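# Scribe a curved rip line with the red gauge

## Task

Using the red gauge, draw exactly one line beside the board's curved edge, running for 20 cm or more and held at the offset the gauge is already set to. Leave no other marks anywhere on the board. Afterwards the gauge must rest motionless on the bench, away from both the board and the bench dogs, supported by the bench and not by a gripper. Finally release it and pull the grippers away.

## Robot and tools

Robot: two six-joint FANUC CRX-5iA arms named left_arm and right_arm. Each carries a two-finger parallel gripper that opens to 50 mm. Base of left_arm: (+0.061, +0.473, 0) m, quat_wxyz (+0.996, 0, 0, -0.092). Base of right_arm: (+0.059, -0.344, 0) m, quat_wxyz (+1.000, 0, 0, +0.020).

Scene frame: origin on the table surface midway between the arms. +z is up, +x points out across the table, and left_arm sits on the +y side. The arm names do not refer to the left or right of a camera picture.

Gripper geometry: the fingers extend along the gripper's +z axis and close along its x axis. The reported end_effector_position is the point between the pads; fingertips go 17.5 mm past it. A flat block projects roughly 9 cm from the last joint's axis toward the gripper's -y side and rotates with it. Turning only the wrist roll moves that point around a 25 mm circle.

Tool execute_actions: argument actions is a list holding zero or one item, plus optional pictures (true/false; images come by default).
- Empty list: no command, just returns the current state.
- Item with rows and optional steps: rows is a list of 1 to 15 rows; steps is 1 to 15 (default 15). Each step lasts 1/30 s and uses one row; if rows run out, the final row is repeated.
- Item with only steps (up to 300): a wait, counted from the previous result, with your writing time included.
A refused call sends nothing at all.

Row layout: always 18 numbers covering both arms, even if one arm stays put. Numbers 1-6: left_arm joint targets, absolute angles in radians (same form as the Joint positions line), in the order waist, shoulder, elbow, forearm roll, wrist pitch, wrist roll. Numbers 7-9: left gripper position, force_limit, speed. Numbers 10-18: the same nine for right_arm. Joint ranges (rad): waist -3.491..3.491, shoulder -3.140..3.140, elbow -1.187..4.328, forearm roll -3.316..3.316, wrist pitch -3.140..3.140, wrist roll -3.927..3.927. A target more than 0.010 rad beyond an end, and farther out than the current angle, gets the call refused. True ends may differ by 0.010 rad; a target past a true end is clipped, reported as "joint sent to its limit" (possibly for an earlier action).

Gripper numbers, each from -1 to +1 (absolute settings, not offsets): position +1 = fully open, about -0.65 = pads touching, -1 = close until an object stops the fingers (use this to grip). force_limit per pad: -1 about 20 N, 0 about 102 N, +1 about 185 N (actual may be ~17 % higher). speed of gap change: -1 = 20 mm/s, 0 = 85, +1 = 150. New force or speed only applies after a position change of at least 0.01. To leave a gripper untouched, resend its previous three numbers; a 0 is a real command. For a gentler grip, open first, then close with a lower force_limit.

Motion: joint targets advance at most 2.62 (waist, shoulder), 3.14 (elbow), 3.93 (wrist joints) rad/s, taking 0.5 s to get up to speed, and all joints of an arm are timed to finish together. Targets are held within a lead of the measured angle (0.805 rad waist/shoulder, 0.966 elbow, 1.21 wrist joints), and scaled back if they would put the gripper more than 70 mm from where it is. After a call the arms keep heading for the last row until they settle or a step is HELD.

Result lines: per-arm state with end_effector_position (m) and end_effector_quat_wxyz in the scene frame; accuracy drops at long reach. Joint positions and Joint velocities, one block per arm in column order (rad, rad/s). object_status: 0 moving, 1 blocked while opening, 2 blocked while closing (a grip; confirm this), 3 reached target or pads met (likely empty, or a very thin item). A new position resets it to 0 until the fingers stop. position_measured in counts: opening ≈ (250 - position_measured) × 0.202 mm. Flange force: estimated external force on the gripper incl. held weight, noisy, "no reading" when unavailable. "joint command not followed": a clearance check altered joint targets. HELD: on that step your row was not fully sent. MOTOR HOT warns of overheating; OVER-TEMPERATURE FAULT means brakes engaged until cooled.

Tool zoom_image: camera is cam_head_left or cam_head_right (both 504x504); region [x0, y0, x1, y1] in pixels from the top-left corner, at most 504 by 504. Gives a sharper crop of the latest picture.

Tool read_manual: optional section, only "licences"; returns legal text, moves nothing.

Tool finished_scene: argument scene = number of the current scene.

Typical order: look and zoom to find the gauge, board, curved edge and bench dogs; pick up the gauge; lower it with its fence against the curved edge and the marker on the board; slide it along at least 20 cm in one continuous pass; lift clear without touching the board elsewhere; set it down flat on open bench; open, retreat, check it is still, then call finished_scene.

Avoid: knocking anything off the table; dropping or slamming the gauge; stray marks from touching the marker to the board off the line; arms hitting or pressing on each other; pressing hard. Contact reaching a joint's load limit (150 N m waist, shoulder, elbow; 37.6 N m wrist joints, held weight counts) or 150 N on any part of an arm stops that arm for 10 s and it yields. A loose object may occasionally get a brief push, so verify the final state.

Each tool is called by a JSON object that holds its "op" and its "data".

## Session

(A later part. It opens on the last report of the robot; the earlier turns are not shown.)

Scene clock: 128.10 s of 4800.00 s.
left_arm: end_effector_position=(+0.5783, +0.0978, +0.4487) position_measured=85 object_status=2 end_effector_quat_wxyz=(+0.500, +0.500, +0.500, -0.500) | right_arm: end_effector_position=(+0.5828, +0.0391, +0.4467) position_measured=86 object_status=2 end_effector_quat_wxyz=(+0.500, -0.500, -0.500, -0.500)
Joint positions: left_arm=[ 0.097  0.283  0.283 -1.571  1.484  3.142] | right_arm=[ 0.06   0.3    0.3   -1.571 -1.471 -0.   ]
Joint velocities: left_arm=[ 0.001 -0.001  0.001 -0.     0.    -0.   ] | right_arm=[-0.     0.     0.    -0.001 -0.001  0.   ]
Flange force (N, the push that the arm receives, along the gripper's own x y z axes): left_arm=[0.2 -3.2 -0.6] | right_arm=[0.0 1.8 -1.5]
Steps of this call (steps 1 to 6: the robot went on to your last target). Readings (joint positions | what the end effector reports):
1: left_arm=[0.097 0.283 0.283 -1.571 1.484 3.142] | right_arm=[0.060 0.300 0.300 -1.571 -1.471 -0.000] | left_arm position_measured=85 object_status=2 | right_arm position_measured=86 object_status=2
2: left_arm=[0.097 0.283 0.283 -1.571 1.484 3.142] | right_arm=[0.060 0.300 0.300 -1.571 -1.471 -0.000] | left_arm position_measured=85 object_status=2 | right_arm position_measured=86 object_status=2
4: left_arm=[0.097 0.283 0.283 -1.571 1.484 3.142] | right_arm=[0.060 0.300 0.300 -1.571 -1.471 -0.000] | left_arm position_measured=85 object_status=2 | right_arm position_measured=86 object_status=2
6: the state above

{"op": "execute_actions", "data": {"actions": [{"rows":[[0.097,0.283,0.283,-1.5708,1.484,3.1416,-1,-0.4,-0.5,0.06,0.3,0.3,-1.5708,-1.471,0,1,-0.4,-0.5]],"steps":12}], "pictures": false}}

{"op": "execute_actions", "data": {"actions": [{"rows":[[0.097,0.283,0.283,-1.5708,1.484,3.1416,-1,-0.4,-0.5,-0.15,0.3,0.3,-1.5708,-1.681,0,1,-0.4,-0.5]]}], "pictures": false}}

{"op": "execute_actions", "data": {"actions": [{"rows":[[-0.499,0.392,0.2385,0,-1.417,2.254,-1,-0.4,-0.5,-0.8,0.1,0.1,0,-1.57,0,1,-0.4,-0.5]]}], "pictures": false}}

{"op": "execute_actions", "data": {"actions": [{"steps":80}], "pictures": false}}

{"op": "execute_actions", "data": {"actions": [{"rows":[[-0.499,0.4434,0.106,0,-1.2334,2.254,-1,-0.4,-0.5,-0.8,0.1,0.1,0,-1.57,0,1,-0.4,-0.5]]}]}}

{"op": "zoom_image", "data": {"camera": "cam_head_right", "region": [200,150,340,260]}}

Scene clock: 143.43 s of 4800.00 s.
left_arm: end_effector_position=(+0.5783, +0.0978, +0.4486) position_measured=85 object_status=2 end_effector_quat_wxyz=(+0.500, +0.500, +0.500, -0.500) | right_arm: end_effector_position=(+0.5828, +0.0391, +0.4467) position_measured=3 object_status=0 end_effector_quat_wxyz=(+0.500, -0.500, -0.500, -0.500)
Joint positions: left_arm=[ 0.097  0.283  0.283 -1.571  1.484  3.142] | right_arm=[ 0.06   0.3    0.3   -1.571 -1.471 -0.   ]
Joint velocities: left_arm=[-0.002 -0.003  0.    -0.     0.    -0.001] | right_arm=[ 0.    -0.    -0.    -0.    -0.     0.001]
Flange force (N, the push that the arm receives, along the gripper's own x y z axes): left_arm=[1.8 -1.8 0.2] | right_arm=[2.3 2.2 -0.5]
Steps of this call (steps 1 to 15: the robot went on to your last target; steps 16 to 90: nothing new was sent; then 11.93 s passed at rest; steps 91 to 102: all 12 steps of this action). Readings (joint positions | what the end effector reports):
91: left_arm=[0.097 0.283 0.283 -1.571 1.484 3.142] | right_arm=[0.060 0.300 0.300 -1.571 -1.471 -0.000] | left_arm position_measured=85 object_status=2 | right_arm position_measured=80 object_status=0
92: left_arm=[0.097 0.283 0.283 -1.571 1.484 3.142] | right_arm=[0.060 0.300 0.300 -1.571 -1.471 -0.000] | left_arm position_measured=85 object_status=2 | right_arm position_measured=71 object_status=0
94: left_arm=[0.097 0.283 0.283 -1.571 1.484 3.142] | right_arm=[0.060 0.300 0.300 -1.571 -1.471 -0.000] | left_arm position_measured=85 object_status=2 | right_arm position_measured=54 object_status=0
98: left_arm=[0.097 0.283 0.283 -1.571 1.484 3.142] | right_arm=[0.060 0.300 0.300 -1.571 -1.471 -0.000] | left_arm position_measured=85 object_status=2 | right_arm position_measured=19 object_status=0
102: the state above

Scene clock: 143.93 s of 4800.00 s.
left_arm: end_effector_position=(+0.5783, +0.0978, +0.4486) position_measured=85 object_status=2 end_effector_quat_wxyz=(+0.500, +0.500, +0.500, -0.500) | right_arm: end_effector_position=(+0.5823, -0.0758, +0.4467) position_measured=3 object_status=3 end_effector_quat_wxyz=(+0.500, -0.500, -0.500, -0.500)
Joint positions: left_arm=[ 0.097  0.283  0.283 -1.571  1.484  3.142] | right_arm=[-0.149  0.3    0.3   -1.571 -1.68  -0.   ]
Joint velocities: left_arm=[-0.001 -0.     0.001  0.     0.    -0.001] | right_arm=[-0.013  0.     0.     0.    -0.02   0.001]
Flange force (N, the push that the arm receives, along the gripper's own x y z axes): left_arm=[1.7 -2.3 1.5] | right_arm=[1.5 1.0 -3.9]
Steps of this call (steps 1 to 15: all 15 steps of this action). Readings (joint positions | what the end effector reports):
1: left_arm=[0.097 0.283 0.283 -1.571 1.484 3.142] | right_arm=[0.059 0.300 0.300 -1.571 -1.472 -0.000] | left_arm position_measured=85 object_status=2 | right_arm position_measured=3 object_status=0
2: left_arm=[0.097 0.283 0.283 -1.571 1.484 3.142] | right_arm=[0.055 0.300 0.300 -1.571 -1.476 -0.000] | left_arm position_measured=85 object_status=2 | right_arm position_measured=3 object_status=0
4: left_arm=[0.097 0.283 0.283 -1.571 1.484 3.142] | right_arm=[0.028 0.300 0.300 -1.571 -1.503 -0.000] | left_arm position_measured=85 object_status=2 | right_arm position_measured=3 object_status=0
8: left_arm=[0.097 0.283 0.283 -1.571 1.484 3.142] | right_arm=[-0.069 0.300 0.300 -1.571 -1.600 -0.000] | left_arm position_measured=85 object_status=2 | right_arm position_measured=3 object_status=3
15: the state above

Scene clock: 144.43 s of 4800.00 s.
left_arm: end_effector_position=(+0.6446, -0.0298, +0.5464) position_measured=85 object_status=2 end_effector_quat_wxyz=(+0.661, +0.345, +0.461, -0.482) | right_arm: end_effector_position=(+0.5917, -0.2288, +0.3470) position_measured=3 object_status=3 end_effector_quat_wxyz=(-0.368, +0.643, +0.511, +0.436)
Joint positions: left_arm=[-0.088  0.317  0.269 -1.143  1.056  2.866] | right_arm=[-0.322  0.247  0.247 -1.213 -1.651 -0.   ]
Joint velocities: left_arm=[-0.441  0.082 -0.033  1.203 -1.21  -0.658] | right_arm=[-0.342 -0.105 -0.105  0.822  0.059 -0.001]
Flange force (N, the push that the arm receives, along the gripper's own x y z axes): left_arm=[3.7 -2.9 -1.9] | right_arm=[1.4 -0.5 -3.4]
Steps of this call (steps 1 to 15: all 15 steps of this action). Readings (joint positions | what the end effector reports):
1: left_arm=[0.097 0.283 0.283 -1.570 1.483 3.141] | right_arm=[-0.150 0.300 0.300 -1.571 -1.680 -0.000] | left_arm position_measured=85 object_status=2 | right_arm position_measured=3 object_status=3
2: left_arm=[0.093 0.284 0.283 -1.563 1.476 3.136] | right_arm=[-0.154 0.299 0.299 -1.564 -1.680 -0.000] | left_arm position_measured=85 object_status=2 | right_arm position_measured=3 object_status=3
4: left_arm=[0.074 0.287 0.281 -1.523 1.436 3.107] | right_arm=[-0.176 0.292 0.292 -1.523 -1.675 -0.000] | left_arm position_measured=85 object_status=2 | right_arm position_measured=3 object_status=3
8: left_arm=[0.013 0.298 0.277 -1.395 1.309 3.017] | right_arm=[-0.235 0.274 0.274 -1.408 -1.665 -0.000] | left_arm position_measured=85 object_status=2 | right_arm position_measured=3 object_status=3
15: the state above

Scene clock: 147.10 s of 4800.00 s.
left_arm: end_effector_position=(+0.4301, -0.0198, +0.1702) position_measured=85 object_status=2 end_effector_quat_wxyz=(+0.000, +0.000, +1.000, -0.000) | right_arm: end_effector_position=(+0.2931, -0.7455, +0.2649) position_measured=3 object_status=3 end_effector_quat_wxyz=(+0.000, +0.919, +0.394, +0.000)
Joint positions: left_arm=[-0.499  0.392  0.239 -0.    -1.417  2.254] | right_arm=[-0.8   0.1   0.1   0.   -1.57 -0.  ]
Joint velocities: left_arm=[ 0.002  0.001 -0.001  0.    -0.     0.   ] | right_arm=[-0.     0.     0.     0.    -0.001 -0.002]
Flange force (N, the push that the arm receives, along the gripper's own x y z axes): left_arm=[2.0 1.2 2.4] | right_arm=[-2.3 1.8 -2.4]
Steps of this call (steps 1 to 80: the robot went on to your last target). Readings (joint positions | what the end effector reports):
1: left_arm=[-0.104 0.320 0.268 -1.101 1.014 2.843] | right_arm=[-0.334 0.243 0.243 -1.185 -1.649 -0.000] | left_arm position_measured=85 object_status=2 | right_arm position_measured=3 object_status=3
2: left_arm=[-0.119 0.322 0.267 -1.058 0.969 2.820] | right_arm=[-0.345 0.240 0.240 -1.157 -1.647 -0.000] | left_arm position_measured=85 object_status=2 | right_arm position_measured=3 object_status=3
4: left_arm=[-0.151 0.328 0.265 -0.968 0.870 2.772] | right_arm=[-0.367 0.233 0.233 -1.101 -1.643 -0.000] | left_arm position_measured=85 object_status=2 | right_arm position_measured=3 object_status=3
8: left_arm=[-0.217 0.340 0.260 -0.786 0.644 2.675] | right_arm=[-0.411 0.220 0.220 -0.989 -1.636 -0.000] | left_arm position_measured=85 object_status=2 | right_arm position_measured=3 object_status=3
80: the state above

Scene clock: 147.60 s of 4800.00 s.
left_arm: end_effector_position=(+0.4301, -0.0199, +0.0853) position_measured=85 object_status=2 end_effector_quat_wxyz=(+0.000, +0.000, +1.000, -0.000) | right_arm: end_effector_position=(+0.2931, -0.7455, +0.2649) position_measured=3 object_status=3 end_effector_quat_wxyz=(+0.000, +0.919, +0.394, +0.000)
Joint positions: left_arm=[-0.499  0.443  0.106  0.    -1.234  2.254] | right_arm=[-0.8   0.1   0.1   0.   -1.57 -0.  ]
Joint velocities: left_arm=[ 0.002  0.001 -0.004 -0.     0.004  0.001] | right_arm=[0.    0.    0.    0.001 0.001 0.   ]
Flange force (N, the push that the arm receives, along the gripper's own x y z axes): left_arm=[3.6 2.6 2.6] | right_arm=[-2.7 3.3 -3.3]
Steps of this call (steps 1 to 15: all 15 steps of this action). Readings (joint positions | what the end effector reports):
1: left_arm=[-0.499 0.392 0.238 0.000 -1.416 2.254] | right_arm=[-0.800 0.100 0.100 0.000 -1.570 -0.000] | left_arm position_measured=85 object_status=2 | right_arm position_measured=3 object_status=3
2: left_arm=[-0.499 0.394 0.233 0.000 -1.409 2.254] | right_arm=[-0.800 0.100 0.100 0.000 -1.570 -0.000] | left_arm position_measured=85 object_status=2 | right_arm position_measured=3 object_status=3
4: left_arm=[-0.499 0.405 0.204 0.000 -1.369 2.254] | right_arm=[-0.800 0.100 0.100 -0.000 -1.570 -0.000] | left_arm position_measured=85 object_status=2 | right_arm position_measured=3 object_status=3
8: left_arm=[-0.499 0.437 0.125 0.000 -1.260 2.254] | right_arm=[-0.800 0.100 0.100 0.000 -1.570 -0.000] | left_arm position_measured=85 object_status=2 | right_arm position_measured=3 object_status=3
15: the state above

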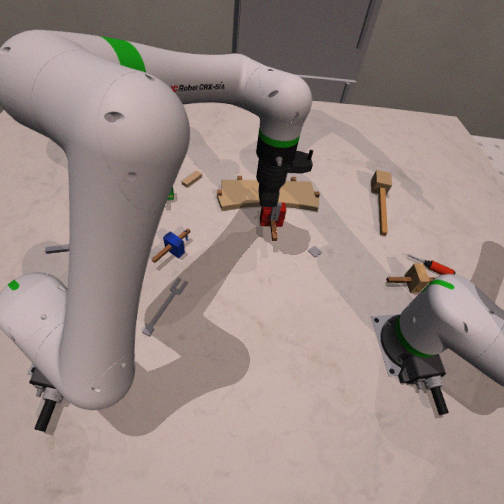

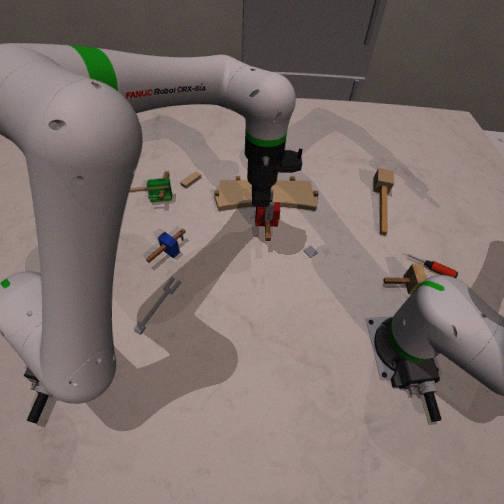

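Region (200, 150, 340, 260) of cam_head_right's 504x504 image, scaled by 3.600, with more detail than that image has; it fills the top 396 rows of this view, and the rest is white.

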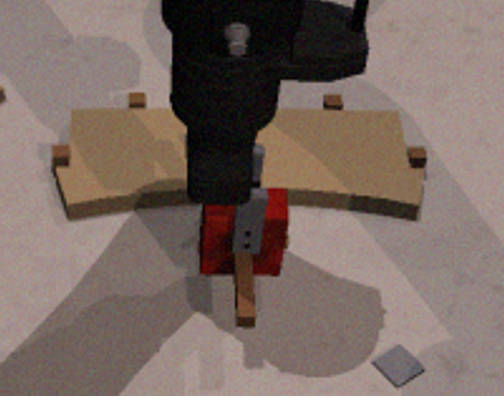

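{"op": "execute_actions", "data": {"actions": [{"rows":[[-0.4352,0.5552,0.2448,0,-1.2604,2.203,-1,-0.4,-0.5,-0.8,0.1,0.1,0,-1.57,0,1,-0.4,-0.5]]}], "pictures": false}}

{"op": "execute_actions", "data": {"actions": [{"rows":[[-0.4333,0.5585,0.2498,0,-1.2621,2.201,-1,-0.4,-0.5,-0.8,0.1,0.1,0,-1.57,0,1,-0.4,-0.5]],"steps":10}], "pictures": false}}

{"op": "execute_actions", "data": {"actions": [{"rows":[[-0.4314,0.5618,0.2547,0,-1.2637,2.199,-1,-0.4,-0.5,-0.8,0.1,0.1,0,-1.57,0,1,-0.4,-0.5]],"steps":10}]}}

{"op": "zoom_image", "data": {"camera": "cam_head_right", "region": [205,160,335,250]}}

Scene clock: 167.53 s of 4800.00 s.
left_arm: end_effector_position=(+0.4951, -0.0208, +0.0741) position_measured=85 object_status=2 end_effector_quat_wxyz=(+0.000, -0.006, +1.000, +0.000) | right_arm: end_effector_position=(+0.2931, -0.7455, +0.2649) position_measured=3 object_status=3 end_effector_quat_wxyz=(+0.000, +0.919, +0.394, +0.000)
Joint positions: left_arm=[-0.435  0.555  0.245 -0.    -1.26   2.203] | right_arm=[-0.8   0.1   0.1   0.   -1.57 -0.  ]
Joint velocities: left_arm=[ 0.001  0.003  0.002 -0.    -0.     0.002] | right_arm=[ 0.     0.    -0.     0.     0.001  0.001]
Flange force (N, the push that the arm receives, along the gripper's own x y z axes): left_arm=[0.7 -1.0 2.3] | right_arm=[-2.6 1.9 -2.1]
Steps of this call (steps 1 to 15: the robot went on to your last target; steps 16 to 90: nothing new was sent; then 16.43 s passed at rest; steps 91 to 105: all 15 steps of this action). Readings (joint positions | what the end effector reports):
91: left_arm=[-0.499 0.444 0.106 -0.000 -1.233 2.254] | right_arm=[-0.800 0.100 0.100 0.000 -1.570 -0.000] | left_arm position_measured=85 object_status=2 | right_arm position_measured=3 object_status=3
92: left_arm=[-0.496 0.448 0.112 -0.000 -1.234 2.252] | right_arm=[-0.800 0.100 0.100 0.000 -1.570 -0.000] | left_arm position_measured=85 object_status=2 | right_arm position_measured=3 object_status=3
94: left_arm=[-0.482 0.474 0.144 -0.000 -1.241 2.240] | right_arm=[-0.800 0.100 0.100 0.000 -1.570 -0.000] | left_arm position_measured=85 object_status=2 | right_arm position_measured=3 object_status=3
98: left_arm=[-0.442 0.544 0.230 -0.000 -1.257 2.208] | right_arm=[-0.800 0.100 0.100 -0.000 -1.570 -0.000] | left_arm position_measured=85 object_status=2 | right_arm position_measured=3 object_status=3
105: the state above

Scene clock: 167.87 s of 4800.00 s.
left_arm: end_effector_position=(+0.4972, -0.0208, +0.0740) position_measured=85 object_status=2 end_effector_quat_wxyz=(+0.000, -0.006, +1.000, +0.000) | right_arm: end_effector_position=(+0.2931, -0.7455, +0.2649) position_measured=3 object_status=3 end_effector_quat_wxyz=(+0.000, +0.919, +0.394, +0.000)
Joint positions: left_arm=[-0.433  0.558  0.25  -0.    -1.262  2.201] | right_arm=[-0.8   0.1   0.1   0.   -1.57 -0.  ]
Joint velocities: left_arm=[ 0.    -0.001  0.001  0.    -0.    -0.001] | right_arm=[-0.     0.    -0.    -0.001 -0.001  0.001]
Flange force (N, the push that the arm receives, along the gripper's own x y z axes): left_arm=[2.2 3.5 3.9] | right_arm=[-1.7 0.9 -1.8]
Steps of this call (steps 1 to 10: all 10 steps of this action). Readings (joint positions | what the end effector reports):
1: left_arm=[-0.435 0.555 0.245 -0.000 -1.261 2.203] | right_arm=[-0.800 0.100 0.100 0.000 -1.570 -0.000] | left_arm position_measured=85 object_status=2 | right_arm position_measured=3 object_status=3
2: left_arm=[-0.435 0.556 0.247 -0.000 -1.261 2.202] | right_arm=[-0.800 0.100 0.100 -0.000 -1.570 -0.000] | left_arm position_measured=85 object_status=2 | right_arm position_measured=3 object_status=3
4: left_arm=[-0.434 0.558 0.249 -0.000 -1.262 2.201] | right_arm=[-0.800 0.100 0.100 0.000 -1.570 -0.000] | left_arm position_measured=85 object_status=2 | right_arm position_measured=3 object_status=3
8: left_arm=[-0.433 0.558 0.250 -0.000 -1.262 2.201] | right_arm=[-0.800 0.100 0.100 0.000 -1.570 -0.000] | left_arm position_measured=85 object_status=2 | right_arm position_measured=3 object_status=3
10: the state above

Scene clock: 168.20 s of 4800.00 s.
left_arm: end_effector_position=(+0.4992, -0.0207, +0.0740) position_measured=85 object_status=2 end_effector_quat_wxyz=(+0.000, -0.006, +1.000, +0.000) | right_arm: end_effector_position=(+0.2931, -0.7455, +0.2649) position_measured=3 object_status=3 end_effector_quat_wxyz=(+0.000, +0.919, +0.394, +0.000)
Joint positions: left_arm=[-0.431  0.562  0.255 -0.    -1.264  2.199] | right_arm=[-0.8   0.1   0.1   0.   -1.57 -0.  ]
Joint velocities: left_arm=[ 0.001  0.001  0.    -0.    -0.    -0.   ] | right_arm=[-0.    -0.     0.    -0.001  0.    -0.   ]
Flange force (N, the push that the arm receives, along the gripper's own x y z axes): left_arm=[2.2 0.1 2.3] | right_arm=[-2.6 1.5 -2.7]
Steps of this call (steps 1 to 10: all 10 steps of this action). Readings (joint positions | what the end effector reports):
1: left_arm=[-0.433 0.559 0.250 -0.000 -1.262 2.201] | right_arm=[-0.800 0.100 0.100 0.000 -1.570 -0.000] | left_arm position_measured=85 object_status=2 | right_arm position_measured=3 object_status=3
2: left_arm=[-0.433 0.560 0.252 -0.000 -1.263 2.200] | right_arm=[-0.800 0.100 0.100 0.000 -1.570 -0.000] | left_arm position_measured=85 object_status=2 | right_arm position_measured=3 object_status=3
4: left_arm=[-0.432 0.561 0.254 -0.000 -1.263 2.199] | right_arm=[-0.800 0.100 0.100 0.000 -1.570 -0.000] | left_arm position_measured=85 object_status=2 | right_arm position_measured=3 object_status=3
8: left_arm=[-0.431 0.562 0.255 -0.000 -1.264 2.199] | right_arm=[-0.800 0.100 0.100 0.000 -1.570 -0.000] | left_arm position_measured=85 object_status=2 | right_arm position_measured=3 object_status=3
10: the state above

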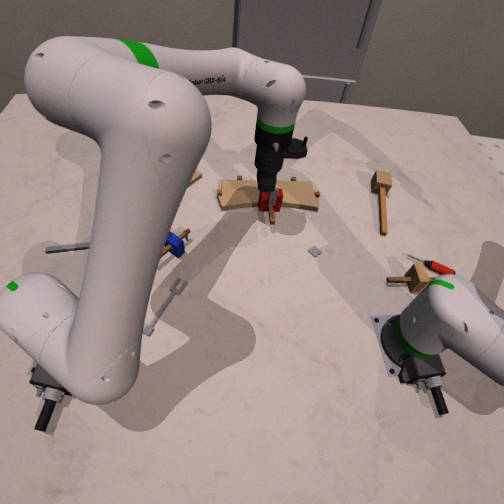

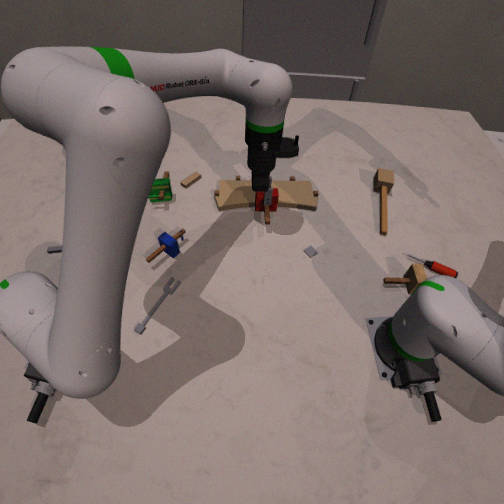

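Region (205, 160, 335, 250) of cam_head_right's 504x504 image, scaled by 3.877, with more detail than that image has; it fills the top 349 rows of this view, and the rest is white.

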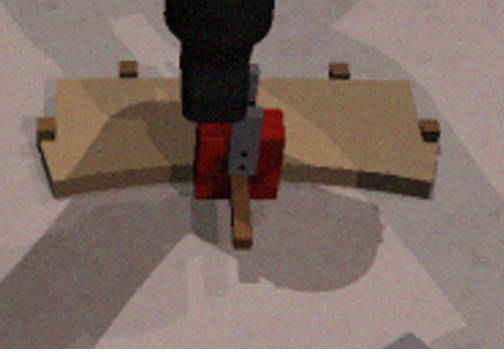

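{"op": "execute_actions", "data": {"actions": [{"rows":[[-0.4295,0.565,0.2597,0,-1.2655,2.197,-1,-0.4,-0.5,-0.8,0.1,0.1,0,-1.57,0,1,-0.4,-0.5]],"steps":10}], "pictures": false}}

{"op": "execute_actions", "data": {"actions": [{"rows":[[-0.4281,0.5675,0.2634,0,-1.2667,2.196,-1,-0.4,-0.5,-0.8,0.1,0.1,0,-1.57,0,1,-0.4,-0.5]],"steps":10}], "pictures": false}}

Scene clock: 175.23 s of 4800.00 s.
left_arm: end_effector_position=(+0.5012, -0.0207, +0.0740) position_measured=85 object_status=2 end_effector_quat_wxyz=(-0.000, -0.006, +1.000, -0.000) | right_arm: end_effector_position=(+0.2931, -0.7455, +0.2649) position_measured=3 object_status=3 end_effector_quat_wxyz=(+0.000, +0.919, +0.394, +0.000)
Joint positions: left_arm=[-0.43   0.565  0.26   0.    -1.265  2.197] | right_arm=[-0.8   0.1   0.1   0.   -1.57 -0.  ]
Joint velocities: left_arm=[ 0.001 -0.     0.    -0.    -0.     0.002] | right_arm=[ 0.    -0.     0.     0.    -0.001 -0.   ]
Flange force (N, the push that the arm receives, along the gripper's own x y z axes): left_arm=[3.5 2.0 2.1] | right_arm=[-2.8 2.1 -2.8]
Steps of this call (steps 1 to 15: the robot went on to your last target; steps 16 to 90: nothing new was sent; then 3.70 s passed at rest; steps 91 to 100: all 10 steps of this action). Readings (joint positions | what the end effector reports):
91: left_arm=[-0.431 0.562 0.255 0.000 -1.264 2.199] | right_arm=[-0.800 0.100 0.100 0.000 -1.570 -0.000] | left_arm position_measured=85 object_status=2 | right_arm position_measured=3 object_status=3
92: left_arm=[-0.431 0.563 0.257 0.000 -1.264 2.198] | right_arm=[-0.800 0.100 0.100 0.000 -1.570 -0.000] | left_arm position_measured=85 object_status=2 | right_arm position_measured=3 object_status=3
94: left_arm=[-0.430 0.564 0.259 0.000 -1.265 2.197] | right_arm=[-0.800 0.100 0.100 0.000 -1.570 -0.000] | left_arm position_measured=85 object_status=2 | right_arm position_measured=3 object_status=3
98: left_arm=[-0.430 0.565 0.260 0.000 -1.265 2.197] | right_arm=[-0.800 0.100 0.100 0.000 -1.570 -0.000] | left_arm position_measured=85 object_status=2 | right_arm position_measured=3 object_status=3
100: the state above

Scene clock: 175.57 s of 4800.00 s.
left_arm: end_effector_position=(+0.5026, -0.0207, +0.0740) position_measured=85 object_status=2 end_effector_quat_wxyz=(-0.000, -0.006, +1.000, -0.000) | right_arm: end_effector_position=(+0.2931, -0.7455, +0.2649) position_measured=3 object_status=3 end_effector_quat_wxyz=(+0.000, +0.919, +0.394, +0.000)
Joint positions: left_arm=[-0.428  0.567  0.263  0.    -1.267  2.196] | right_arm=[-0.8   0.1   0.1   0.   -1.57 -0.  ]
Joint velocities: left_arm=[ 0.001  0.001  0.    -0.     0.    -0.002] | right_arm=[ 0.  0. -0. -0. -0. -0.]
Flange force (N, the push that the arm receives, along the gripper's own x y z axes): left_arm=[22.4 2.2 -6.1] | right_arm=[-2.6 2.0 -2.1]
Steps of this call (steps 1 to 10: all 10 steps of this action). Readings (joint positions | what the end effector reports):
1: left_arm=[-0.429 0.565 0.260 0.000 -1.266 2.197] | right_arm=[-0.800 0.100 0.100 0.000 -1.570 -0.000] | left_arm position_measured=85 object_status=2 | right_arm position_measured=3 object_status=3
2: left_arm=[-0.429 0.566 0.261 0.000 -1.266 2.197] | right_arm=[-0.800 0.100 0.100 0.000 -1.570 -0.000] | left_arm position_measured=85 object_status=2 | right_arm position_measured=3 object_status=3
4: left_arm=[-0.429 0.567 0.263 0.000 -1.267 2.196] | right_arm=[-0.800 0.100 0.100 0.000 -1.570 -0.000] | left_arm position_measured=85 object_status=2 | right_arm position_measured=3 object_status=3
8: left_arm=[-0.428 0.567 0.263 0.000 -1.267 2.196] | right_arm=[-0.800 0.100 0.100 0.000 -1.570 -0.000] | left_arm position_measured=85 object_status=2 | right_arm position_measured=3 object_status=3
10: the state above

{"op": "execute_actions", "data": {"actions": [{"rows":[[-0.4333,0.5585,0.2498,0,-1.2621,2.201,-1,-0.4,-0.5,-0.8,0.1,0.1,0,-1.57,0,1,-0.4,-0.5]],"steps":6}], "pictures": false}}

{"op": "execute_actions", "data": {"actions": [{"rows":[[-0.366,0.4526,0.0926,0,-1.2108,2.2235,-1,-0.4,-0.5,-0.8,0.1,0.1,0,-1.57,0,1,-0.4,-0.5]],"steps":11}], "pictures": false}}

{"op": "execute_actions", "data": {"actions": [{"rows":[[-0.2905,0.3511,-0.0497,0,-1.17,2.238,-1,-0.4,-0.5,-0.8,0.1,0.1,0,-1.57,0,1,-0.4,-0.5]]}], "pictures": false}}

{"op": "execute_actions", "data": {"actions": [{"rows":[[-0.2888,0.3546,-0.0449,0,-1.1713,2.236,-1,-0.4,-0.5,-0.8,0.1,0.1,0,-1.57,0,1,-0.4,-0.5]],"steps":10}], "pictures": false}}

{"op": "execute_actions", "data": {"actions": [{"rows":[[-0.2876,0.3573,-0.0413,0,-1.1722,2.235,-1,-0.4,-0.5,-0.8,0.1,0.1,0,-1.57,0,1,-0.4,-0.5]],"steps":10}]}}

{"op": "zoom_image", "data": {"camera": "cam_head_right", "region": [205,160,335,250]}}

Scene clock: 201.53 s of 4800.00 s.
left_arm: end_effector_position=(+0.4980, -0.0205, +0.0739) position_measured=85 object_status=2 end_effector_quat_wxyz=(+0.000, -0.006, +1.000, +0.000) | right_arm: end_effector_position=(+0.2931, -0.7455, +0.2649) position_measured=3 object_status=3 end_effector_quat_wxyz=(+0.000, +0.919, +0.394, +0.000)
Joint positions: left_arm=[-0.433  0.559  0.251 -0.001 -1.262  2.2  ] | right_arm=[-0.8   0.1   0.1   0.   -1.57 -0.  ]
Joint velocities: left_arm=[-0.01  -0.013 -0.018 -0.     0.004  0.008] | right_arm=[-0.    -0.    -0.001 -0.     0.001  0.001]
Flange force (N, the push that the arm receives, along the gripper's own x y z axes): left_arm=[6.6 1.8 2.9] | right_arm=[-2.8 1.9 -2.6]
Steps of this call (steps 1 to 15: the robot went on to your last target; steps 16 to 90: nothing new was sent; then 22.77 s passed at rest; steps 91 to 96: all 6 steps of this action). Readings (joint positions | what the end effector reports):
91: left_arm=[-0.428 0.567 0.263 -0.000 -1.266 2.196] | right_arm=[-0.800 0.100 0.100 0.000 -1.570 -0.000] | left_arm position_measured=85 object_status=2 | right_arm position_measured=3 object_status=3
92: left_arm=[-0.429 0.565 0.259 -0.000 -1.265 2.197] | right_arm=[-0.800 0.100 0.100 0.000 -1.570 -0.000] | left_arm position_measured=85 object_status=2 | right_arm position_measured=3 object_status=3
94: left_arm=[-0.432 0.561 0.253 -0.001 -1.263 2.200] | right_arm=[-0.800 0.100 0.100 0.000 -1.570 -0.000] | left_arm position_measured=85 object_status=2 | right_arm position_measured=3 object_status=3
96: the state above

Scene clock: 201.90 s of 4800.00 s.
left_arm: end_effector_position=(+0.4916, +0.0329, +0.0744) position_measured=85 object_status=2 end_effector_quat_wxyz=(+0.000, -0.051, +0.999, -0.000) | right_arm: end_effector_position=(+0.2931, -0.7455, +0.2649) position_measured=3 object_status=3 end_effector_quat_wxyz=(+0.000, +0.919, +0.394, +0.000)
Joint positions: left_arm=[-0.367  0.453  0.094 -0.    -1.211  2.223] | right_arm=[-0.8   0.1   0.1   0.   -1.57 -0.  ]
Joint velocities: left_arm=[ 0.008 -0.013 -0.023 -0.001  0.01   0.004] | right_arm=[-0.    -0.001 -0.    -0.001 -0.001 -0.003]
Flange force (N, the push that the arm receives, along the gripper's own x y z axes): left_arm=[7.0 13.1 2.3] | right_arm=[-2.6 3.7 -3.0]
Steps of this call (steps 1 to 11: all 11 steps of this action). Readings (joint positions | what the end effector reports):
1: left_arm=[-0.433 0.559 0.250 -0.001 -1.262 2.201] | right_arm=[-0.800 0.100 0.100 0.000 -1.570 -0.000] | left_arm position_measured=85 object_status=2 | right_arm position_measured=3 object_status=3
2: left_arm=[-0.431 0.555 0.244 -0.000 -1.260 2.202] | right_arm=[-0.800 0.100 0.100 -0.000 -1.570 -0.000] | left_arm position_measured=85 object_status=2 | right_arm position_measured=3 object_status=3
4: left_arm=[-0.417 0.532 0.211 -0.000 -1.249 2.207] | right_arm=[-0.800 0.100 0.100 0.000 -1.570 -0.000] | left_arm position_measured=85 object_status=2 | right_arm position_measured=3 object_status=3
8: left_arm=[-0.375 0.467 0.114 -0.000 -1.218 2.220] | right_arm=[-0.800 0.100 0.100 0.000 -1.570 -0.000] | left_arm position_measured=85 object_status=2 | right_arm position_measured=3 object_status=3
11: the state above

Scene clock: 202.40 s of 4800.00 s.
left_arm: end_effector_position=(+0.4839, +0.0875, +0.0742) position_measured=85 object_status=2 end_effector_quat_wxyz=(-0.000, -0.096, +0.995, -0.000) | right_arm: end_effector_position=(+0.2931, -0.7455, +0.2649) position_measured=3 object_status=3 end_effector_quat_wxyz=(+0.000, +0.919, +0.394, +0.000)
Joint positions: left_arm=[-0.291  0.351 -0.049  0.    -1.17   2.238] | right_arm=[-0.8   0.1   0.1   0.   -1.57 -0.  ]
Joint velocities: left_arm=[ 0.003 -0.002 -0.003 -0.     0.    -0.   ] | right_arm=[-0.     0.     0.    -0.    -0.002  0.   ]
Flange force (N, the push that the arm receives, along the gripper's own x y z axes): left_arm=[4.4 2.9 4.1] | right_arm=[-2.5 2.3 -3.3]
Steps of this call (steps 1 to 15: all 15 steps of this action). Readings (joint positions | what the end effector reports):
1: left_arm=[-0.366 0.452 0.093 0.000 -1.211 2.223] | right_arm=[-0.800 0.100 0.100 0.000 -1.570 -0.000] | left_arm position_measured=85 object_status=2 | right_arm position_measured=3 object_status=3
2: left_arm=[-0.363 0.448 0.087 0.000 -1.209 2.224] | right_arm=[-0.800 0.100 0.100 -0.000 -1.570 -0.000] | left_arm position_measured=85 object_status=2 | right_arm position_measured=3 object_status=3
4: left_arm=[-0.346 0.425 0.054 0.000 -1.200 2.228] | right_arm=[-0.800 0.100 0.100 0.000 -1.570 -0.000] | left_arm position_measured=85 object_status=2 | right_arm position_measured=3 object_status=3
8: left_arm=[-0.299 0.362 -0.034 0.000 -1.175 2.236] | right_arm=[-0.800 0.100 0.100 0.000 -1.570 -0.000] | left_arm position_measured=85 object_status=2 | right_arm position_measured=3 object_status=3
15: the state above

Scene clock: 202.73 s of 4800.00 s.
left_arm: end_effector_position=(+0.4859, +0.0876, +0.0743) position_measured=85 object_status=2 end_effector_quat_wxyz=(-0.000, -0.096, +0.995, -0.000) | right_arm: end_effector_position=(+0.2931, -0.7455, +0.2649) position_measured=3 object_status=3 end_effector_quat_wxyz=(+0.000, +0.919, +0.394, +0.000)
Joint positions: left_arm=[-0.289  0.355 -0.045  0.    -1.171  2.236] | right_arm=[-0.8   0.1   0.1   0.   -1.57 -0.  ]
Joint velocities: left_arm=[ 0.002  0.     0.002 -0.003 -0.    -0.002] | right_arm=[-0.    -0.    -0.    -0.     0.002  0.001]
Flange force (N, the push that the arm receives, along the gripper's own x y z axes): left_arm=[-0.3 -3.0 0.2] | right_arm=[-2.6 2.0 -2.7]
Steps of this call (steps 1 to 10: all 10 steps of this action). Readings (joint positions | what the end effector reports):
1: left_arm=[-0.290 0.351 -0.049 0.000 -1.170 2.238] | right_arm=[-0.800 0.100 0.100 0.000 -1.570 -0.000] | left_arm position_measured=85 object_status=2 | right_arm position_measured=3 object_status=3
2: left_arm=[-0.290 0.352 -0.048 0.000 -1.170 2.238] | right_arm=[-0.800 0.100 0.100 0.000 -1.570 -0.000] | left_arm position_measured=85 object_status=2 | right_arm position_measured=3 object_status=3
4: left_arm=[-0.289 0.354 -0.046 0.000 -1.171 2.237] | right_arm=[-0.800 0.100 0.100 0.000 -1.570 -0.000] | left_arm position_measured=85 object_status=2 | right_arm position_measured=3 object_status=3
8: left_arm=[-0.289 0.354 -0.045 0.000 -1.171 2.236] | right_arm=[-0.800 0.100 0.100 0.000 -1.570 -0.000] | left_arm position_measured=85 object_status=2 | right_arm position_measured=3 object_status=3
10: the state above

Scene clock: 203.07 s of 4800.00 s.
left_arm: end_effector_position=(+0.4874, +0.0876, +0.0742) position_measured=85 object_status=2 end_effector_quat_wxyz=(-0.000, -0.096, +0.995, +0.000) | right_arm: end_effector_position=(+0.2931, -0.7455, +0.2649) position_measured=3 object_status=3 end_effector_quat_wxyz=(+0.000, +0.919, +0.394, +0.000)
Joint positions: left_arm=[-0.288  0.357 -0.041  0.    -1.172  2.235] | right_arm=[-0.8   0.1   0.1   0.   -1.57 -0.  ]
Joint velocities: left_arm=[-0.001  0.001  0.001  0.     0.    -0.   ] | right_arm=[ 0.001 -0.    -0.    -0.001 -0.     0.   ]
Flange force (N, the push that the arm receives, along the gripper's own x y z axes): left_arm=[7.5 2.5 1.0] | right_arm=[-2.3 1.5 -3.2]
Steps of this call (steps 1 to 10: all 10 steps of this action). Readings (joint positions | what the end effector reports):
1: left_arm=[-0.289 0.355 -0.045 0.000 -1.171 2.236] | right_arm=[-0.800 0.100 0.100 0.000 -1.570 -0.000] | left_arm position_measured=85 object_status=2 | right_arm position_measured=3 object_status=3
2: left_arm=[-0.288 0.356 -0.043 0.000 -1.172 2.236] | right_arm=[-0.800 0.100 0.100 0.000 -1.570 -0.000] | left_arm position_measured=85 object_status=2 | right_arm position_measured=3 object_status=3
4: left_arm=[-0.288 0.357 -0.042 0.000 -1.172 2.235] | right_arm=[-0.800 0.100 0.100 0.000 -1.570 -0.000] | left_arm position_measured=85 object_status=2 | right_arm position_measured=3 object_status=3
8: left_arm=[-0.288 0.357 -0.041 0.000 -1.172 2.235] | right_arm=[-0.800 0.100 0.100 -0.000 -1.570 -0.000] | left_arm position_measured=85 object_status=2 | right_arm position_measured=3 object_status=3
10: the state above

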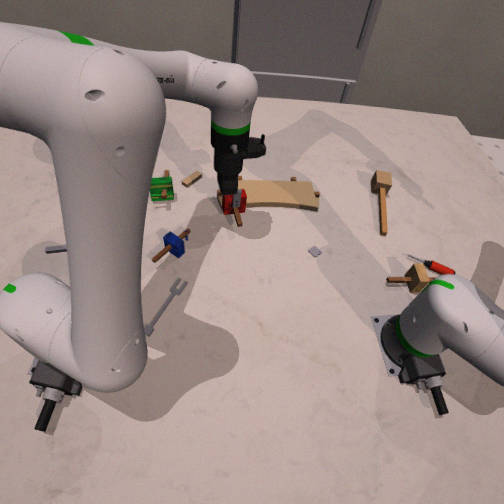

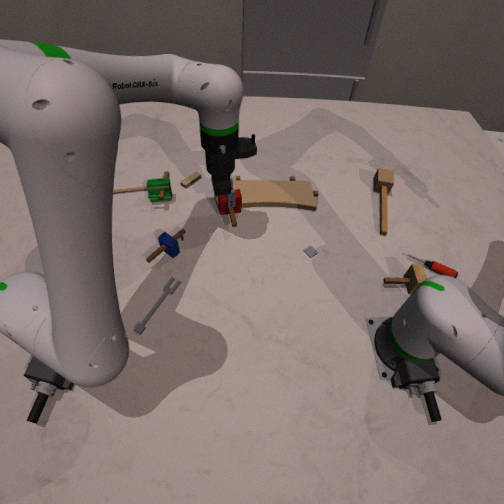

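Region (205, 160, 335, 250) of cam_head_right's 504x504 image, scaled by 3.877, with more detail than that image has; it fills the top 349 rows of this view, and the rest is white.

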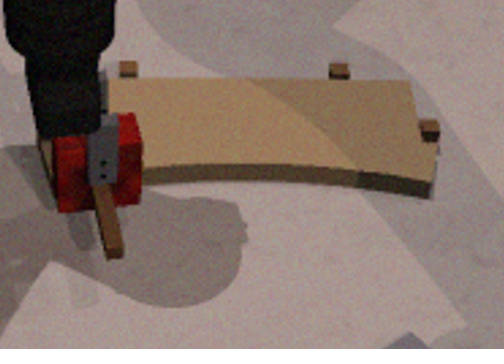

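{"op": "execute_actions", "data": {"actions": [{"rows":[[-0.2878,0.3589,-0.0443,0,-1.1676,2.235,-1,-0.4,-0.5,-0.8,0.1,0.1,0,-1.57,0,1,-0.4,-0.5]],"steps":10}], "pictures": false}}

{"op": "execute_actions", "data": {"actions": [{"rows":[[-0.2878,0.3604,-0.0461,0,-1.1643,2.235,-1,-0.4,-0.5,-0.8,0.1,0.1,0,-1.57,0,1,-0.4,-0.5]],"steps":10}], "pictures": false}}

Scene clock: 211.57 s of 4800.00 s.
left_arm: end_effector_position=(+0.4873, +0.0876, +0.0722) position_measured=85 object_status=2 end_effector_quat_wxyz=(+0.000, -0.096, +0.995, -0.000) | right_arm: end_effector_position=(+0.2931, -0.7455, +0.2649) position_measured=3 object_status=3 end_effector_quat_wxyz=(+0.000, +0.919, +0.394, +0.000)
Joint positions: left_arm=[-0.288  0.359 -0.044  0.    -1.168  2.235] | right_arm=[-0.8   0.1   0.1   0.   -1.57 -0.  ]
Joint velocities: left_arm=[ 0.001 -0.    -0.001  0.     0.001  0.001] | right_arm=[-0.001  0.    -0.    -0.    -0.    -0.001]
Flange force (N, the push that the arm receives, along the gripper's own x y z axes): left_arm=[5.8 2.2 1.5] | right_arm=[-3.2 3.3 -3.3]
Steps of this call (steps 1 to 15: the robot went on to your last target; steps 16 to 90: nothing new was sent; then 5.17 s passed at rest; steps 91 to 100: all 10 steps of this action). Readings (joint positions | what the end effector reports):
91: left_arm=[-0.288 0.357 -0.041 0.000 -1.172 2.235] | right_arm=[-0.800 0.100 0.100 0.000 -1.570 -0.000] | left_arm position_measured=85 object_status=2 | right_arm position_measured=3 object_status=3
92: left_arm=[-0.288 0.358 -0.042 0.000 -1.170 2.235] | right_arm=[-0.800 0.100 0.100 0.000 -1.570 -0.000] | left_arm position_measured=85 object_status=2 | right_arm position_measured=3 object_status=3
94: left_arm=[-0.288 0.359 -0.043 0.000 -1.169 2.235] | right_arm=[-0.800 0.100 0.100 0.000 -1.570 -0.000] | left_arm position_measured=85 object_status=2 | right_arm position_measured=3 object_status=3
98: left_arm=[-0.288 0.359 -0.044 0.000 -1.168 2.235] | right_arm=[-0.800 0.100 0.100 0.000 -1.570 -0.000] | left_arm position_measured=85 object_status=2 | right_arm position_measured=3 object_status=3
100: the state above

Scene clock: 211.90 s of 4800.00 s.
left_arm: end_effector_position=(+0.4872, +0.0876, +0.0707) position_measured=85 object_status=2 end_effector_quat_wxyz=(+0.000, -0.096, +0.995, +0.000) | right_arm: end_effector_position=(+0.2931, -0.7455, +0.2649) position_measured=3 object_status=3 end_effector_quat_wxyz=(+0.000, +0.919, +0.394, +0.000)
Joint positions: left_arm=[-0.288  0.36  -0.046 -0.    -1.164  2.235] | right_arm=[-0.8   0.1   0.1   0.   -1.57 -0.  ]
Joint velocities: left_arm=[ 0.    -0.001 -0.001 -0.     0.     0.   ] | right_arm=[ 0.     0.     0.    -0.001  0.001  0.001]
Flange force (N, the push that the arm receives, along the gripper's own x y z axes): left_arm=[4.7 1.3 0.3] | right_arm=[-2.4 1.7 -2.7]
Steps of this call (steps 1 to 10: all 10 steps of this action). Readings (joint positions | what the end effector reports):
1: left_arm=[-0.288 0.359 -0.044 0.000 -1.167 2.235] | right_arm=[-0.800 0.100 0.100 0.000 -1.570 -0.000] | left_arm position_measured=85 object_status=2 | right_arm position_measured=3 object_status=3
2: left_arm=[-0.288 0.359 -0.045 0.000 -1.166 2.235] | right_arm=[-0.800 0.100 0.100 0.000 -1.570 -0.000] | left_arm position_measured=85 object_status=2 | right_arm position_measured=3 object_status=3
4: left_arm=[-0.288 0.360 -0.046 -0.000 -1.165 2.235] | right_arm=[-0.800 0.100 0.100 0.000 -1.570 -0.000] | left_arm position_measured=85 object_status=2 | right_arm position_measured=3 object_status=3
8: left_arm=[-0.288 0.360 -0.046 -0.000 -1.164 2.235] | right_arm=[-0.800 0.100 0.100 0.000 -1.570 -0.000] | left_arm position_measured=85 object_status=2 | right_arm position_measured=3 object_status=3
10: the state above

{"op": "execute_actions", "data": {"actions": [{"rows":[[-0.2878,0.3618,-0.048,0,-1.161,2.235,-1,-0.4,-0.5,-0.8,0.1,0.1,0,-1.57,0,1,-0.4,-0.5]],"steps":10}], "pictures": false}}

{"op": "execute_actions", "data": {"actions": [{"rows":[[-0.2878,0.3633,-0.0498,0,-1.1577,2.235,-1,-0.4,-0.5,-0.8,0.1,0.1,0,-1.57,0,1,-0.4,-0.5]],"steps":10}], "pictures": false}}

Scene clock: 219.20 s of 4800.00 s.
left_arm: end_effector_position=(+0.4872, +0.0876, +0.0691) position_measured=85 object_status=2 end_effector_quat_wxyz=(+0.000, -0.096, +0.995, +0.000) | right_arm: end_effector_position=(+0.2931, -0.7455, +0.2649) position_measured=3 object_status=3 end_effector_quat_wxyz=(+0.000, +0.919, +0.394, +0.000)
Joint positions: left_arm=[-0.288  0.362 -0.048 -0.    -1.161  2.235] | right_arm=[-0.8   0.1   0.1   0.   -1.57 -0.  ]
Joint velocities: left_arm=[ 0.001  0.001  0.    -0.001  0.     0.   ] | right_arm=[ 0.    -0.001  0.     0.    -0.    -0.   ]
Flange force (N, the push that the arm receives, along the gripper's own x y z axes): left_arm=[4.4 1.2 0.8] | right_arm=[-3.0 2.7 -3.5]
Steps of this call (steps 1 to 15: the robot went on to your last target; steps 16 to 90: nothing new was sent; then 3.97 s passed at rest; steps 91 to 100: all 10 steps of this action). Readings (joint positions | what the end effector reports):
91: left_arm=[-0.288 0.361 -0.046 -0.000 -1.164 2.235] | right_arm=[-0.800 0.100 0.100 0.000 -1.570 -0.000] | left_arm position_measured=85 object_status=2 | right_arm position_measured=3 object_status=3
92: left_arm=[-0.288 0.361 -0.047 -0.000 -1.163 2.235] | right_arm=[-0.800 0.100 0.100 0.000 -1.570 -0.000] | left_arm position_measured=85 object_status=2 | right_arm position_measured=3 object_status=3
94: left_arm=[-0.288 0.362 -0.048 -0.000 -1.162 2.235] | right_arm=[-0.800 0.100 0.100 0.000 -1.570 -0.000] | left_arm position_measured=85 object_status=2 | right_arm position_measured=3 object_status=3
98: left_arm=[-0.288 0.362 -0.048 -0.000 -1.161 2.235] | right_arm=[-0.800 0.100 0.100 0.000 -1.570 -0.000] | left_arm position_measured=85 object_status=2 | right_arm position_measured=3 object_status=3
100: the state above

Scene clock: 219.53 s of 4800.00 s.
left_arm: end_effector_position=(+0.4872, +0.0876, +0.0676) position_measured=85 object_status=2 end_effector_quat_wxyz=(+0.000, -0.096, +0.995, +0.000) | right_arm: end_effector_position=(+0.2931, -0.7455, +0.2649) position_measured=3 object_status=3 end_effector_quat_wxyz=(+0.000, +0.919, +0.394, +0.000)
Joint positions: left_arm=[-0.288  0.363 -0.05  -0.    -1.158  2.235] | right_arm=[-0.8   0.1   0.1   0.   -1.57 -0.  ]
Joint velocities: left_arm=[ 0.001 -0.001  0.    -0.     0.001 -0.   ] | right_arm=[-0.    -0.    -0.001 -0.001  0.001  0.001]
Flange force (N, the push that the arm receives, along the gripper's own x y z axes): left_arm=[5.3 1.2 2.3] | right_arm=[-2.0 1.7 -2.6]
Steps of this call (steps 1 to 10: all 10 steps of this action). Readings (joint positions | what the end effector reports):
1: left_arm=[-0.288 0.362 -0.048 -0.000 -1.161 2.235] | right_arm=[-0.800 0.100 0.100 0.000 -1.570 -0.000] | left_arm position_measured=85 object_status=2 | right_arm position_measured=3 object_status=3
2: left_arm=[-0.288 0.362 -0.049 -0.000 -1.160 2.235] | right_arm=[-0.800 0.100 0.100 0.000 -1.570 -0.000] | left_arm position_measured=85 object_status=2 | right_arm position_measured=3 object_status=3
4: left_arm=[-0.288 0.363 -0.049 -0.000 -1.158 2.235] | right_arm=[-0.800 0.100 0.100 0.000 -1.570 -0.000] | left_arm position_measured=85 object_status=2 | right_arm position_measured=3 object_status=3
8: left_arm=[-0.288 0.363 -0.050 -0.000 -1.158 2.235] | right_arm=[-0.800 0.100 0.100 0.000 -1.570 -0.000] | left_arm position_measured=85 object_status=2 | right_arm position_measured=3 object_status=3
10: the state above

{"op": "execute_actions", "data": {"actions": [{"rows":[[-0.2878,0.3647,-0.0516,0,-1.1545,2.235,-1,-0.4,-0.5,-0.8,0.1,0.1,0,-1.57,0,1,-0.4,-0.5]],"steps":10}], "pictures": false}}

{"op": "execute_actions", "data": {"actions": [{"rows":[[-0.2878,0.3657,-0.0528,0,-1.1523,2.235,-1,-0.4,-0.5,-0.8,0.1,0.1,0,-1.57,0,1,-0.4,-0.5]],"steps":10}], "pictures": false}}

Scene clock: 228.77 s of 4800.00 s.
left_arm: end_effector_position=(+0.4872, +0.0876, +0.0662) position_measured=85 object_status=2 end_effector_quat_wxyz=(-0.000, -0.096, +0.995, -0.000) | right_arm: end_effector_position=(+0.2931, -0.7455, +0.2649) position_measured=3 object_status=3 end_effector_quat_wxyz=(+0.000, +0.919, +0.394, +0.000)
Joint positions: left_arm=[-0.288  0.365 -0.052  0.    -1.155  2.235] | right_arm=[-0.8   0.1   0.1   0.   -1.57 -0.  ]
Joint velocities: left_arm=[-0.001  0.001 -0.002 -0.001  0.    -0.   ] | right_arm=[-0.  0.  0. -0.  0. -0.]
Flange force (N, the push that the arm receives, along the gripper's own x y z axes): left_arm=[3.4 2.4 1.7] | right_arm=[-2.7 1.1 -1.9]
Steps of this call (steps 1 to 15: the robot went on to your last target; steps 16 to 90: nothing new was sent; then 5.90 s passed at rest; steps 91 to 100: all 10 steps of this action). Readings (joint positions | what the end effector reports):
91: left_arm=[-0.288 0.363 -0.050 0.000 -1.157 2.235] | right_arm=[-0.800 0.100 0.100 0.000 -1.570 -0.000] | left_arm position_measured=85 object_status=2 | right_arm position_measured=3 object_status=3
92: left_arm=[-0.288 0.364 -0.051 0.000 -1.156 2.235] | right_arm=[-0.800 0.100 0.100 0.000 -1.570 -0.000] | left_arm position_measured=85 object_status=2 | right_arm position_measured=3 object_status=3
94: left_arm=[-0.288 0.364 -0.051 0.000 -1.155 2.235] | right_arm=[-0.800 0.100 0.100 0.000 -1.570 -0.000] | left_arm position_measured=85 object_status=2 | right_arm position_measured=3 object_status=3
98: left_arm=[-0.288 0.365 -0.052 0.000 -1.155 2.235] | right_arm=[-0.800 0.100 0.100 0.000 -1.570 -0.000] | left_arm position_measured=85 object_status=2 | right_arm position_measured=3 object_status=3
100: the state above

Scene clock: 229.10 s of 4800.00 s.
left_arm: end_effector_position=(+0.4872, +0.0876, +0.0652) position_measured=85 object_status=2 end_effector_quat_wxyz=(-0.000, -0.096, +0.995, -0.000) | right_arm: end_effector_position=(+0.2931, -0.7455, +0.2649) position_measured=3 object_status=3 end_effector_quat_wxyz=(+0.000, +0.919, +0.394, +0.000)
Joint positions: left_arm=[-0.288  0.366 -0.053  0.    -1.152  2.235] | right_arm=[-0.8   0.1   0.1   0.   -1.57 -0.  ]
Joint velocities: left_arm=[ 0.    -0.001 -0.002  0.     0.     0.   ] | right_arm=[ 0.     0.001 -0.    -0.001  0.001  0.001]
Flange force (N, the push that the arm receives, along the gripper's own x y z axes): left_arm=[4.2 2.1 1.2] | right_arm=[-2.3 2.8 -2.9]
Steps of this call (steps 1 to 10: all 10 steps of this action). Readings (joint positions | what the end effector reports):
1: left_arm=[-0.288 0.365 -0.052 0.000 -1.154 2.235] | right_arm=[-0.800 0.100 0.100 -0.000 -1.570 -0.000] | left_arm position_measured=85 object_status=2 | right_arm position_measured=3 object_status=3
2: left_arm=[-0.288 0.365 -0.052 0.000 -1.154 2.235] | right_arm=[-0.800 0.100 0.100 0.000 -1.570 -0.000] | left_arm position_measured=85 object_status=2 | right_arm position_measured=3 object_status=3
4: left_arm=[-0.288 0.365 -0.053 0.000 -1.153 2.235] | right_arm=[-0.800 0.100 0.100 0.000 -1.570 -0.000] | left_arm position_measured=85 object_status=2 | right_arm position_measured=3 object_status=3
8: left_arm=[-0.288 0.366 -0.053 0.000 -1.152 2.235] | right_arm=[-0.800 0.100 0.100 0.000 -1.570 -0.000] | left_arm position_measured=85 object_status=2 | right_arm position_measured=3 object_status=3
10: the state above

{"op": "execute_actions", "data": {"actions": [{"rows":[[-0.2876,0.3671,-0.0533,0,-1.1504,2.235,-1,-0.4,-0.5,-0.8,0.1,0.1,0,-1.57,0,1,-0.4,-0.5]],"steps":10}], "pictures": false}}

{"op": "execute_actions", "data": {"actions": [{"rows":[[-0.2876,0.3681,-0.0545,0,-1.1482,2.235,-1,-0.4,-0.5,-0.8,0.1,0.1,0,-1.57,0,1,-0.4,-0.5]],"steps":10}], "pictures": false}}

Scene clock: 236.30 s of 4800.00 s.
left_arm: end_effector_position=(+0.4874, +0.0876, +0.0642) position_measured=85 object_status=2 end_effector_quat_wxyz=(-0.000, -0.096, +0.995, +0.000) | right_arm: end_effector_position=(+0.2931, -0.7455, +0.2649) position_measured=3 object_status=3 end_effector_quat_wxyz=(+0.000, +0.919, +0.394, +0.000)
Joint positions: left_arm=[-0.288  0.367 -0.053 -0.    -1.15   2.235] | right_arm=[-0.8   0.1   0.1   0.   -1.57 -0.  ]
Joint velocities: left_arm=[-0.    -0.    -0.     0.001  0.    -0.001] | right_arm=[ 0.     0.    -0.001 -0.001  0.001 -0.   ]
Flange force (N, the push that the arm receives, along the gripper's own x y z axes): left_arm=[10.4 1.3 -1.0] | right_arm=[-2.4 2.1 -3.2]
Steps of this call (steps 1 to 15: the robot went on to your last target; steps 16 to 90: nothing new was sent; then 3.87 s passed at rest; steps 91 to 100: all 10 steps of this action). Readings (joint positions | what the end effector reports):
91: left_arm=[-0.288 0.366 -0.053 -0.000 -1.152 2.235] | right_arm=[-0.800 0.100 0.100 0.000 -1.570 -0.000] | left_arm position_measured=85 object_status=2 | right_arm position_measured=3 object_status=3
92: left_arm=[-0.288 0.366 -0.053 0.000 -1.152 2.235] | right_arm=[-0.800 0.100 0.100 0.000 -1.570 -0.000] | left_arm position_measured=85 object_status=2 | right_arm position_measured=3 object_status=3
94: left_arm=[-0.288 0.367 -0.053 -0.000 -1.151 2.235] | right_arm=[-0.800 0.100 0.100 0.000 -1.570 -0.000] | left_arm position_measured=85 object_status=2 | right_arm position_measured=3 object_status=3
98: left_arm=[-0.288 0.367 -0.053 -0.000 -1.150 2.235] | right_arm=[-0.800 0.100 0.100 0.000 -1.570 -0.000] | left_arm position_measured=85 object_status=2 | right_arm position_measured=3 object_status=3
100: the state above

Scene clock: 236.63 s of 4800.00 s.
left_arm: end_effector_position=(+0.4874, +0.0876, +0.0632) position_measured=85 object_status=2 end_effector_quat_wxyz=(-0.000, -0.096, +0.995, +0.000) | right_arm: end_effector_position=(+0.2931, -0.7455, +0.2649) position_measured=3 object_status=3 end_effector_quat_wxyz=(+0.000, +0.919, +0.394, +0.000)
Joint positions: left_arm=[-0.288  0.368 -0.054 -0.    -1.148  2.235] | right_arm=[-0.8   0.1   0.1   0.   -1.57 -0.  ]
Joint velocities: left_arm=[-0.001 -0.    -0.001  0.     0.    -0.002] | right_arm=[ 0.     0.    -0.001  0.001 -0.     0.001]
Flange force (N, the push that the arm receives, along the gripper's own x y z axes): left_arm=[9.0 0.7 -0.5] | right_arm=[-2.9 3.6 -3.9]
Steps of this call (steps 1 to 10: all 10 steps of this action). Readings (joint positions | what the end effector reports):
1: left_arm=[-0.288 0.367 -0.053 -0.000 -1.150 2.235] | right_arm=[-0.800 0.100 0.100 0.000 -1.570 -0.000] | left_arm position_measured=85 object_status=2 | right_arm position_measured=3 object_status=3
2: left_arm=[-0.288 0.367 -0.054 -0.000 -1.149 2.235] | right_arm=[-0.800 0.100 0.100 0.000 -1.570 -0.000] | left_arm position_measured=85 object_status=2 | right_arm position_measured=3 object_status=3
4: left_arm=[-0.288 0.368 -0.054 -0.000 -1.149 2.235] | right_arm=[-0.800 0.100 0.100 0.000 -1.570 -0.000] | left_arm position_measured=85 object_status=2 | right_arm position_measured=3 object_status=3
8: left_arm=[-0.288 0.368 -0.054 -0.000 -1.148 2.235] | right_arm=[-0.800 0.100 0.100 0.000 -1.570 -0.000] | left_arm position_measured=85 object_status=2 | right_arm position_measured=3 object_status=3
10: the state above

{"op": "execute_actions", "data": {"actions": [{"rows":[[-0.2876,0.3691,-0.0557,0,-1.146,2.235,-1,-0.4,-0.5,-0.8,0.1,0.1,0,-1.57,0,1,-0.4,-0.5]],"steps":10}], "pictures": false}}

{"op": "execute_actions", "data": {"actions": [{"rows":[[-0.2876,0.3701,-0.0568,0,-1.1439,2.235,-1,-0.4,-0.5,-0.8,0.1,0.1,0,-1.57,0,1,-0.4,-0.5]],"steps":10}], "pictures": false}}

Scene clock: 250.50 s of 4800.00 s.
left_arm: end_effector_position=(+0.4875, +0.0876, +0.0622) position_measured=85 object_status=2 end_effector_quat_wxyz=(+0.000, -0.096, +0.995, -0.000) | right_arm: end_effector_position=(+0.2931, -0.7455, +0.2649) position_measured=3 object_status=3 end_effector_quat_wxyz=(+0.000, +0.919, +0.394, +0.000)
Joint positions: left_arm=[-0.288  0.369 -0.056 -0.    -1.146  2.235] | right_arm=[-0.8   0.1   0.1   0.   -1.57 -0.  ]
Joint velocities: left_arm=[-0.002  0.001 -0.001 -0.001  0.001 -0.001] | right_arm=[ 0.     0.    -0.     0.    -0.002 -0.   ]
Flange force (N, the push that the arm receives, along the gripper's own x y z axes): left_arm=[14.9 5.7 -13.4] | right_arm=[-2.6 2.0 -2.8]
Steps of this call (steps 1 to 15: the robot went on to your last target; steps 16 to 90: nothing new was sent; then 10.53 s passed at rest; steps 91 to 100: all 10 steps of this action). Readings (joint positions | what the end effector reports):
91: left_arm=[-0.288 0.368 -0.055 -0.000 -1.148 2.235] | right_arm=[-0.800 0.100 0.100 0.000 -1.570 -0.000] | left_arm position_measured=85 object_status=2 | right_arm position_measured=3 object_status=3
92: left_arm=[-0.288 0.368 -0.055 -0.000 -1.147 2.235] | right_arm=[-0.800 0.100 0.100 -0.000 -1.570 -0.000] | left_arm position_measured=85 object_status=2 | right_arm position_measured=3 object_status=3
94: left_arm=[-0.288 0.369 -0.055 -0.000 -1.147 2.235] | right_arm=[-0.800 0.100 0.100 -0.000 -1.570 -0.000] | left_arm position_measured=85 object_status=2 | right_arm position_measured=3 object_status=3
98: left_arm=[-0.288 0.369 -0.056 -0.000 -1.146 2.235] | right_arm=[-0.800 0.100 0.100 0.000 -1.570 -0.000] | left_arm position_measured=85 object_status=2 | right_arm position_measured=3 object_status=3
100: the state above

Scene clock: 250.83 s of 4800.00 s.
left_arm: end_effector_position=(+0.4875, +0.0876, +0.0613) position_measured=85 object_status=2 end_effector_quat_wxyz=(+0.000, -0.096, +0.995, -0.000) | right_arm: end_effector_position=(+0.2931, -0.7455, +0.2649) position_measured=3 object_status=3 end_effector_quat_wxyz=(+0.000, +0.919, +0.394, +0.000)
Joint positions: left_arm=[-0.288  0.37  -0.057  0.    -1.144  2.235] | right_arm=[-0.8   0.1   0.1   0.   -1.57 -0.  ]
Joint velocities: left_arm=[ 0.001  0.    -0.001 -0.     0.001  0.001] | right_arm=[ 0. -0. -0.  0.  0. -0.]
Flange force (N, the push that the arm receives, along the gripper's own x y z axes): left_arm=[25.5 8.2 -42.2] | right_arm=[-1.9 1.6 -2.4]
Steps of this call (steps 1 to 10: all 10 steps of this action). Readings (joint positions | what the end effector reports):
1: left_arm=[-0.288 0.369 -0.056 0.000 -1.146 2.235] | right_arm=[-0.800 0.100 0.100 0.000 -1.570 -0.000] | left_arm position_measured=85 object_status=2 | right_arm position_measured=3 object_status=3
2: left_arm=[-0.288 0.369 -0.056 -0.000 -1.145 2.235] | right_arm=[-0.800 0.100 0.100 0.000 -1.570 -0.000] | left_arm position_measured=85 object_status=2 | right_arm position_measured=3 object_status=3
4: left_arm=[-0.288 0.370 -0.056 0.000 -1.144 2.235] | right_arm=[-0.800 0.100 0.100 -0.000 -1.570 -0.000] | left_arm position_measured=85 object_status=2 | right_arm position_measured=3 object_status=3
8: left_arm=[-0.288 0.370 -0.057 0.000 -1.144 2.235] | right_arm=[-0.800 0.100 0.100 0.000 -1.570 -0.000] | left_arm position_measured=85 object_status=2 | right_arm position_measured=3 object_status=3
10: the state above


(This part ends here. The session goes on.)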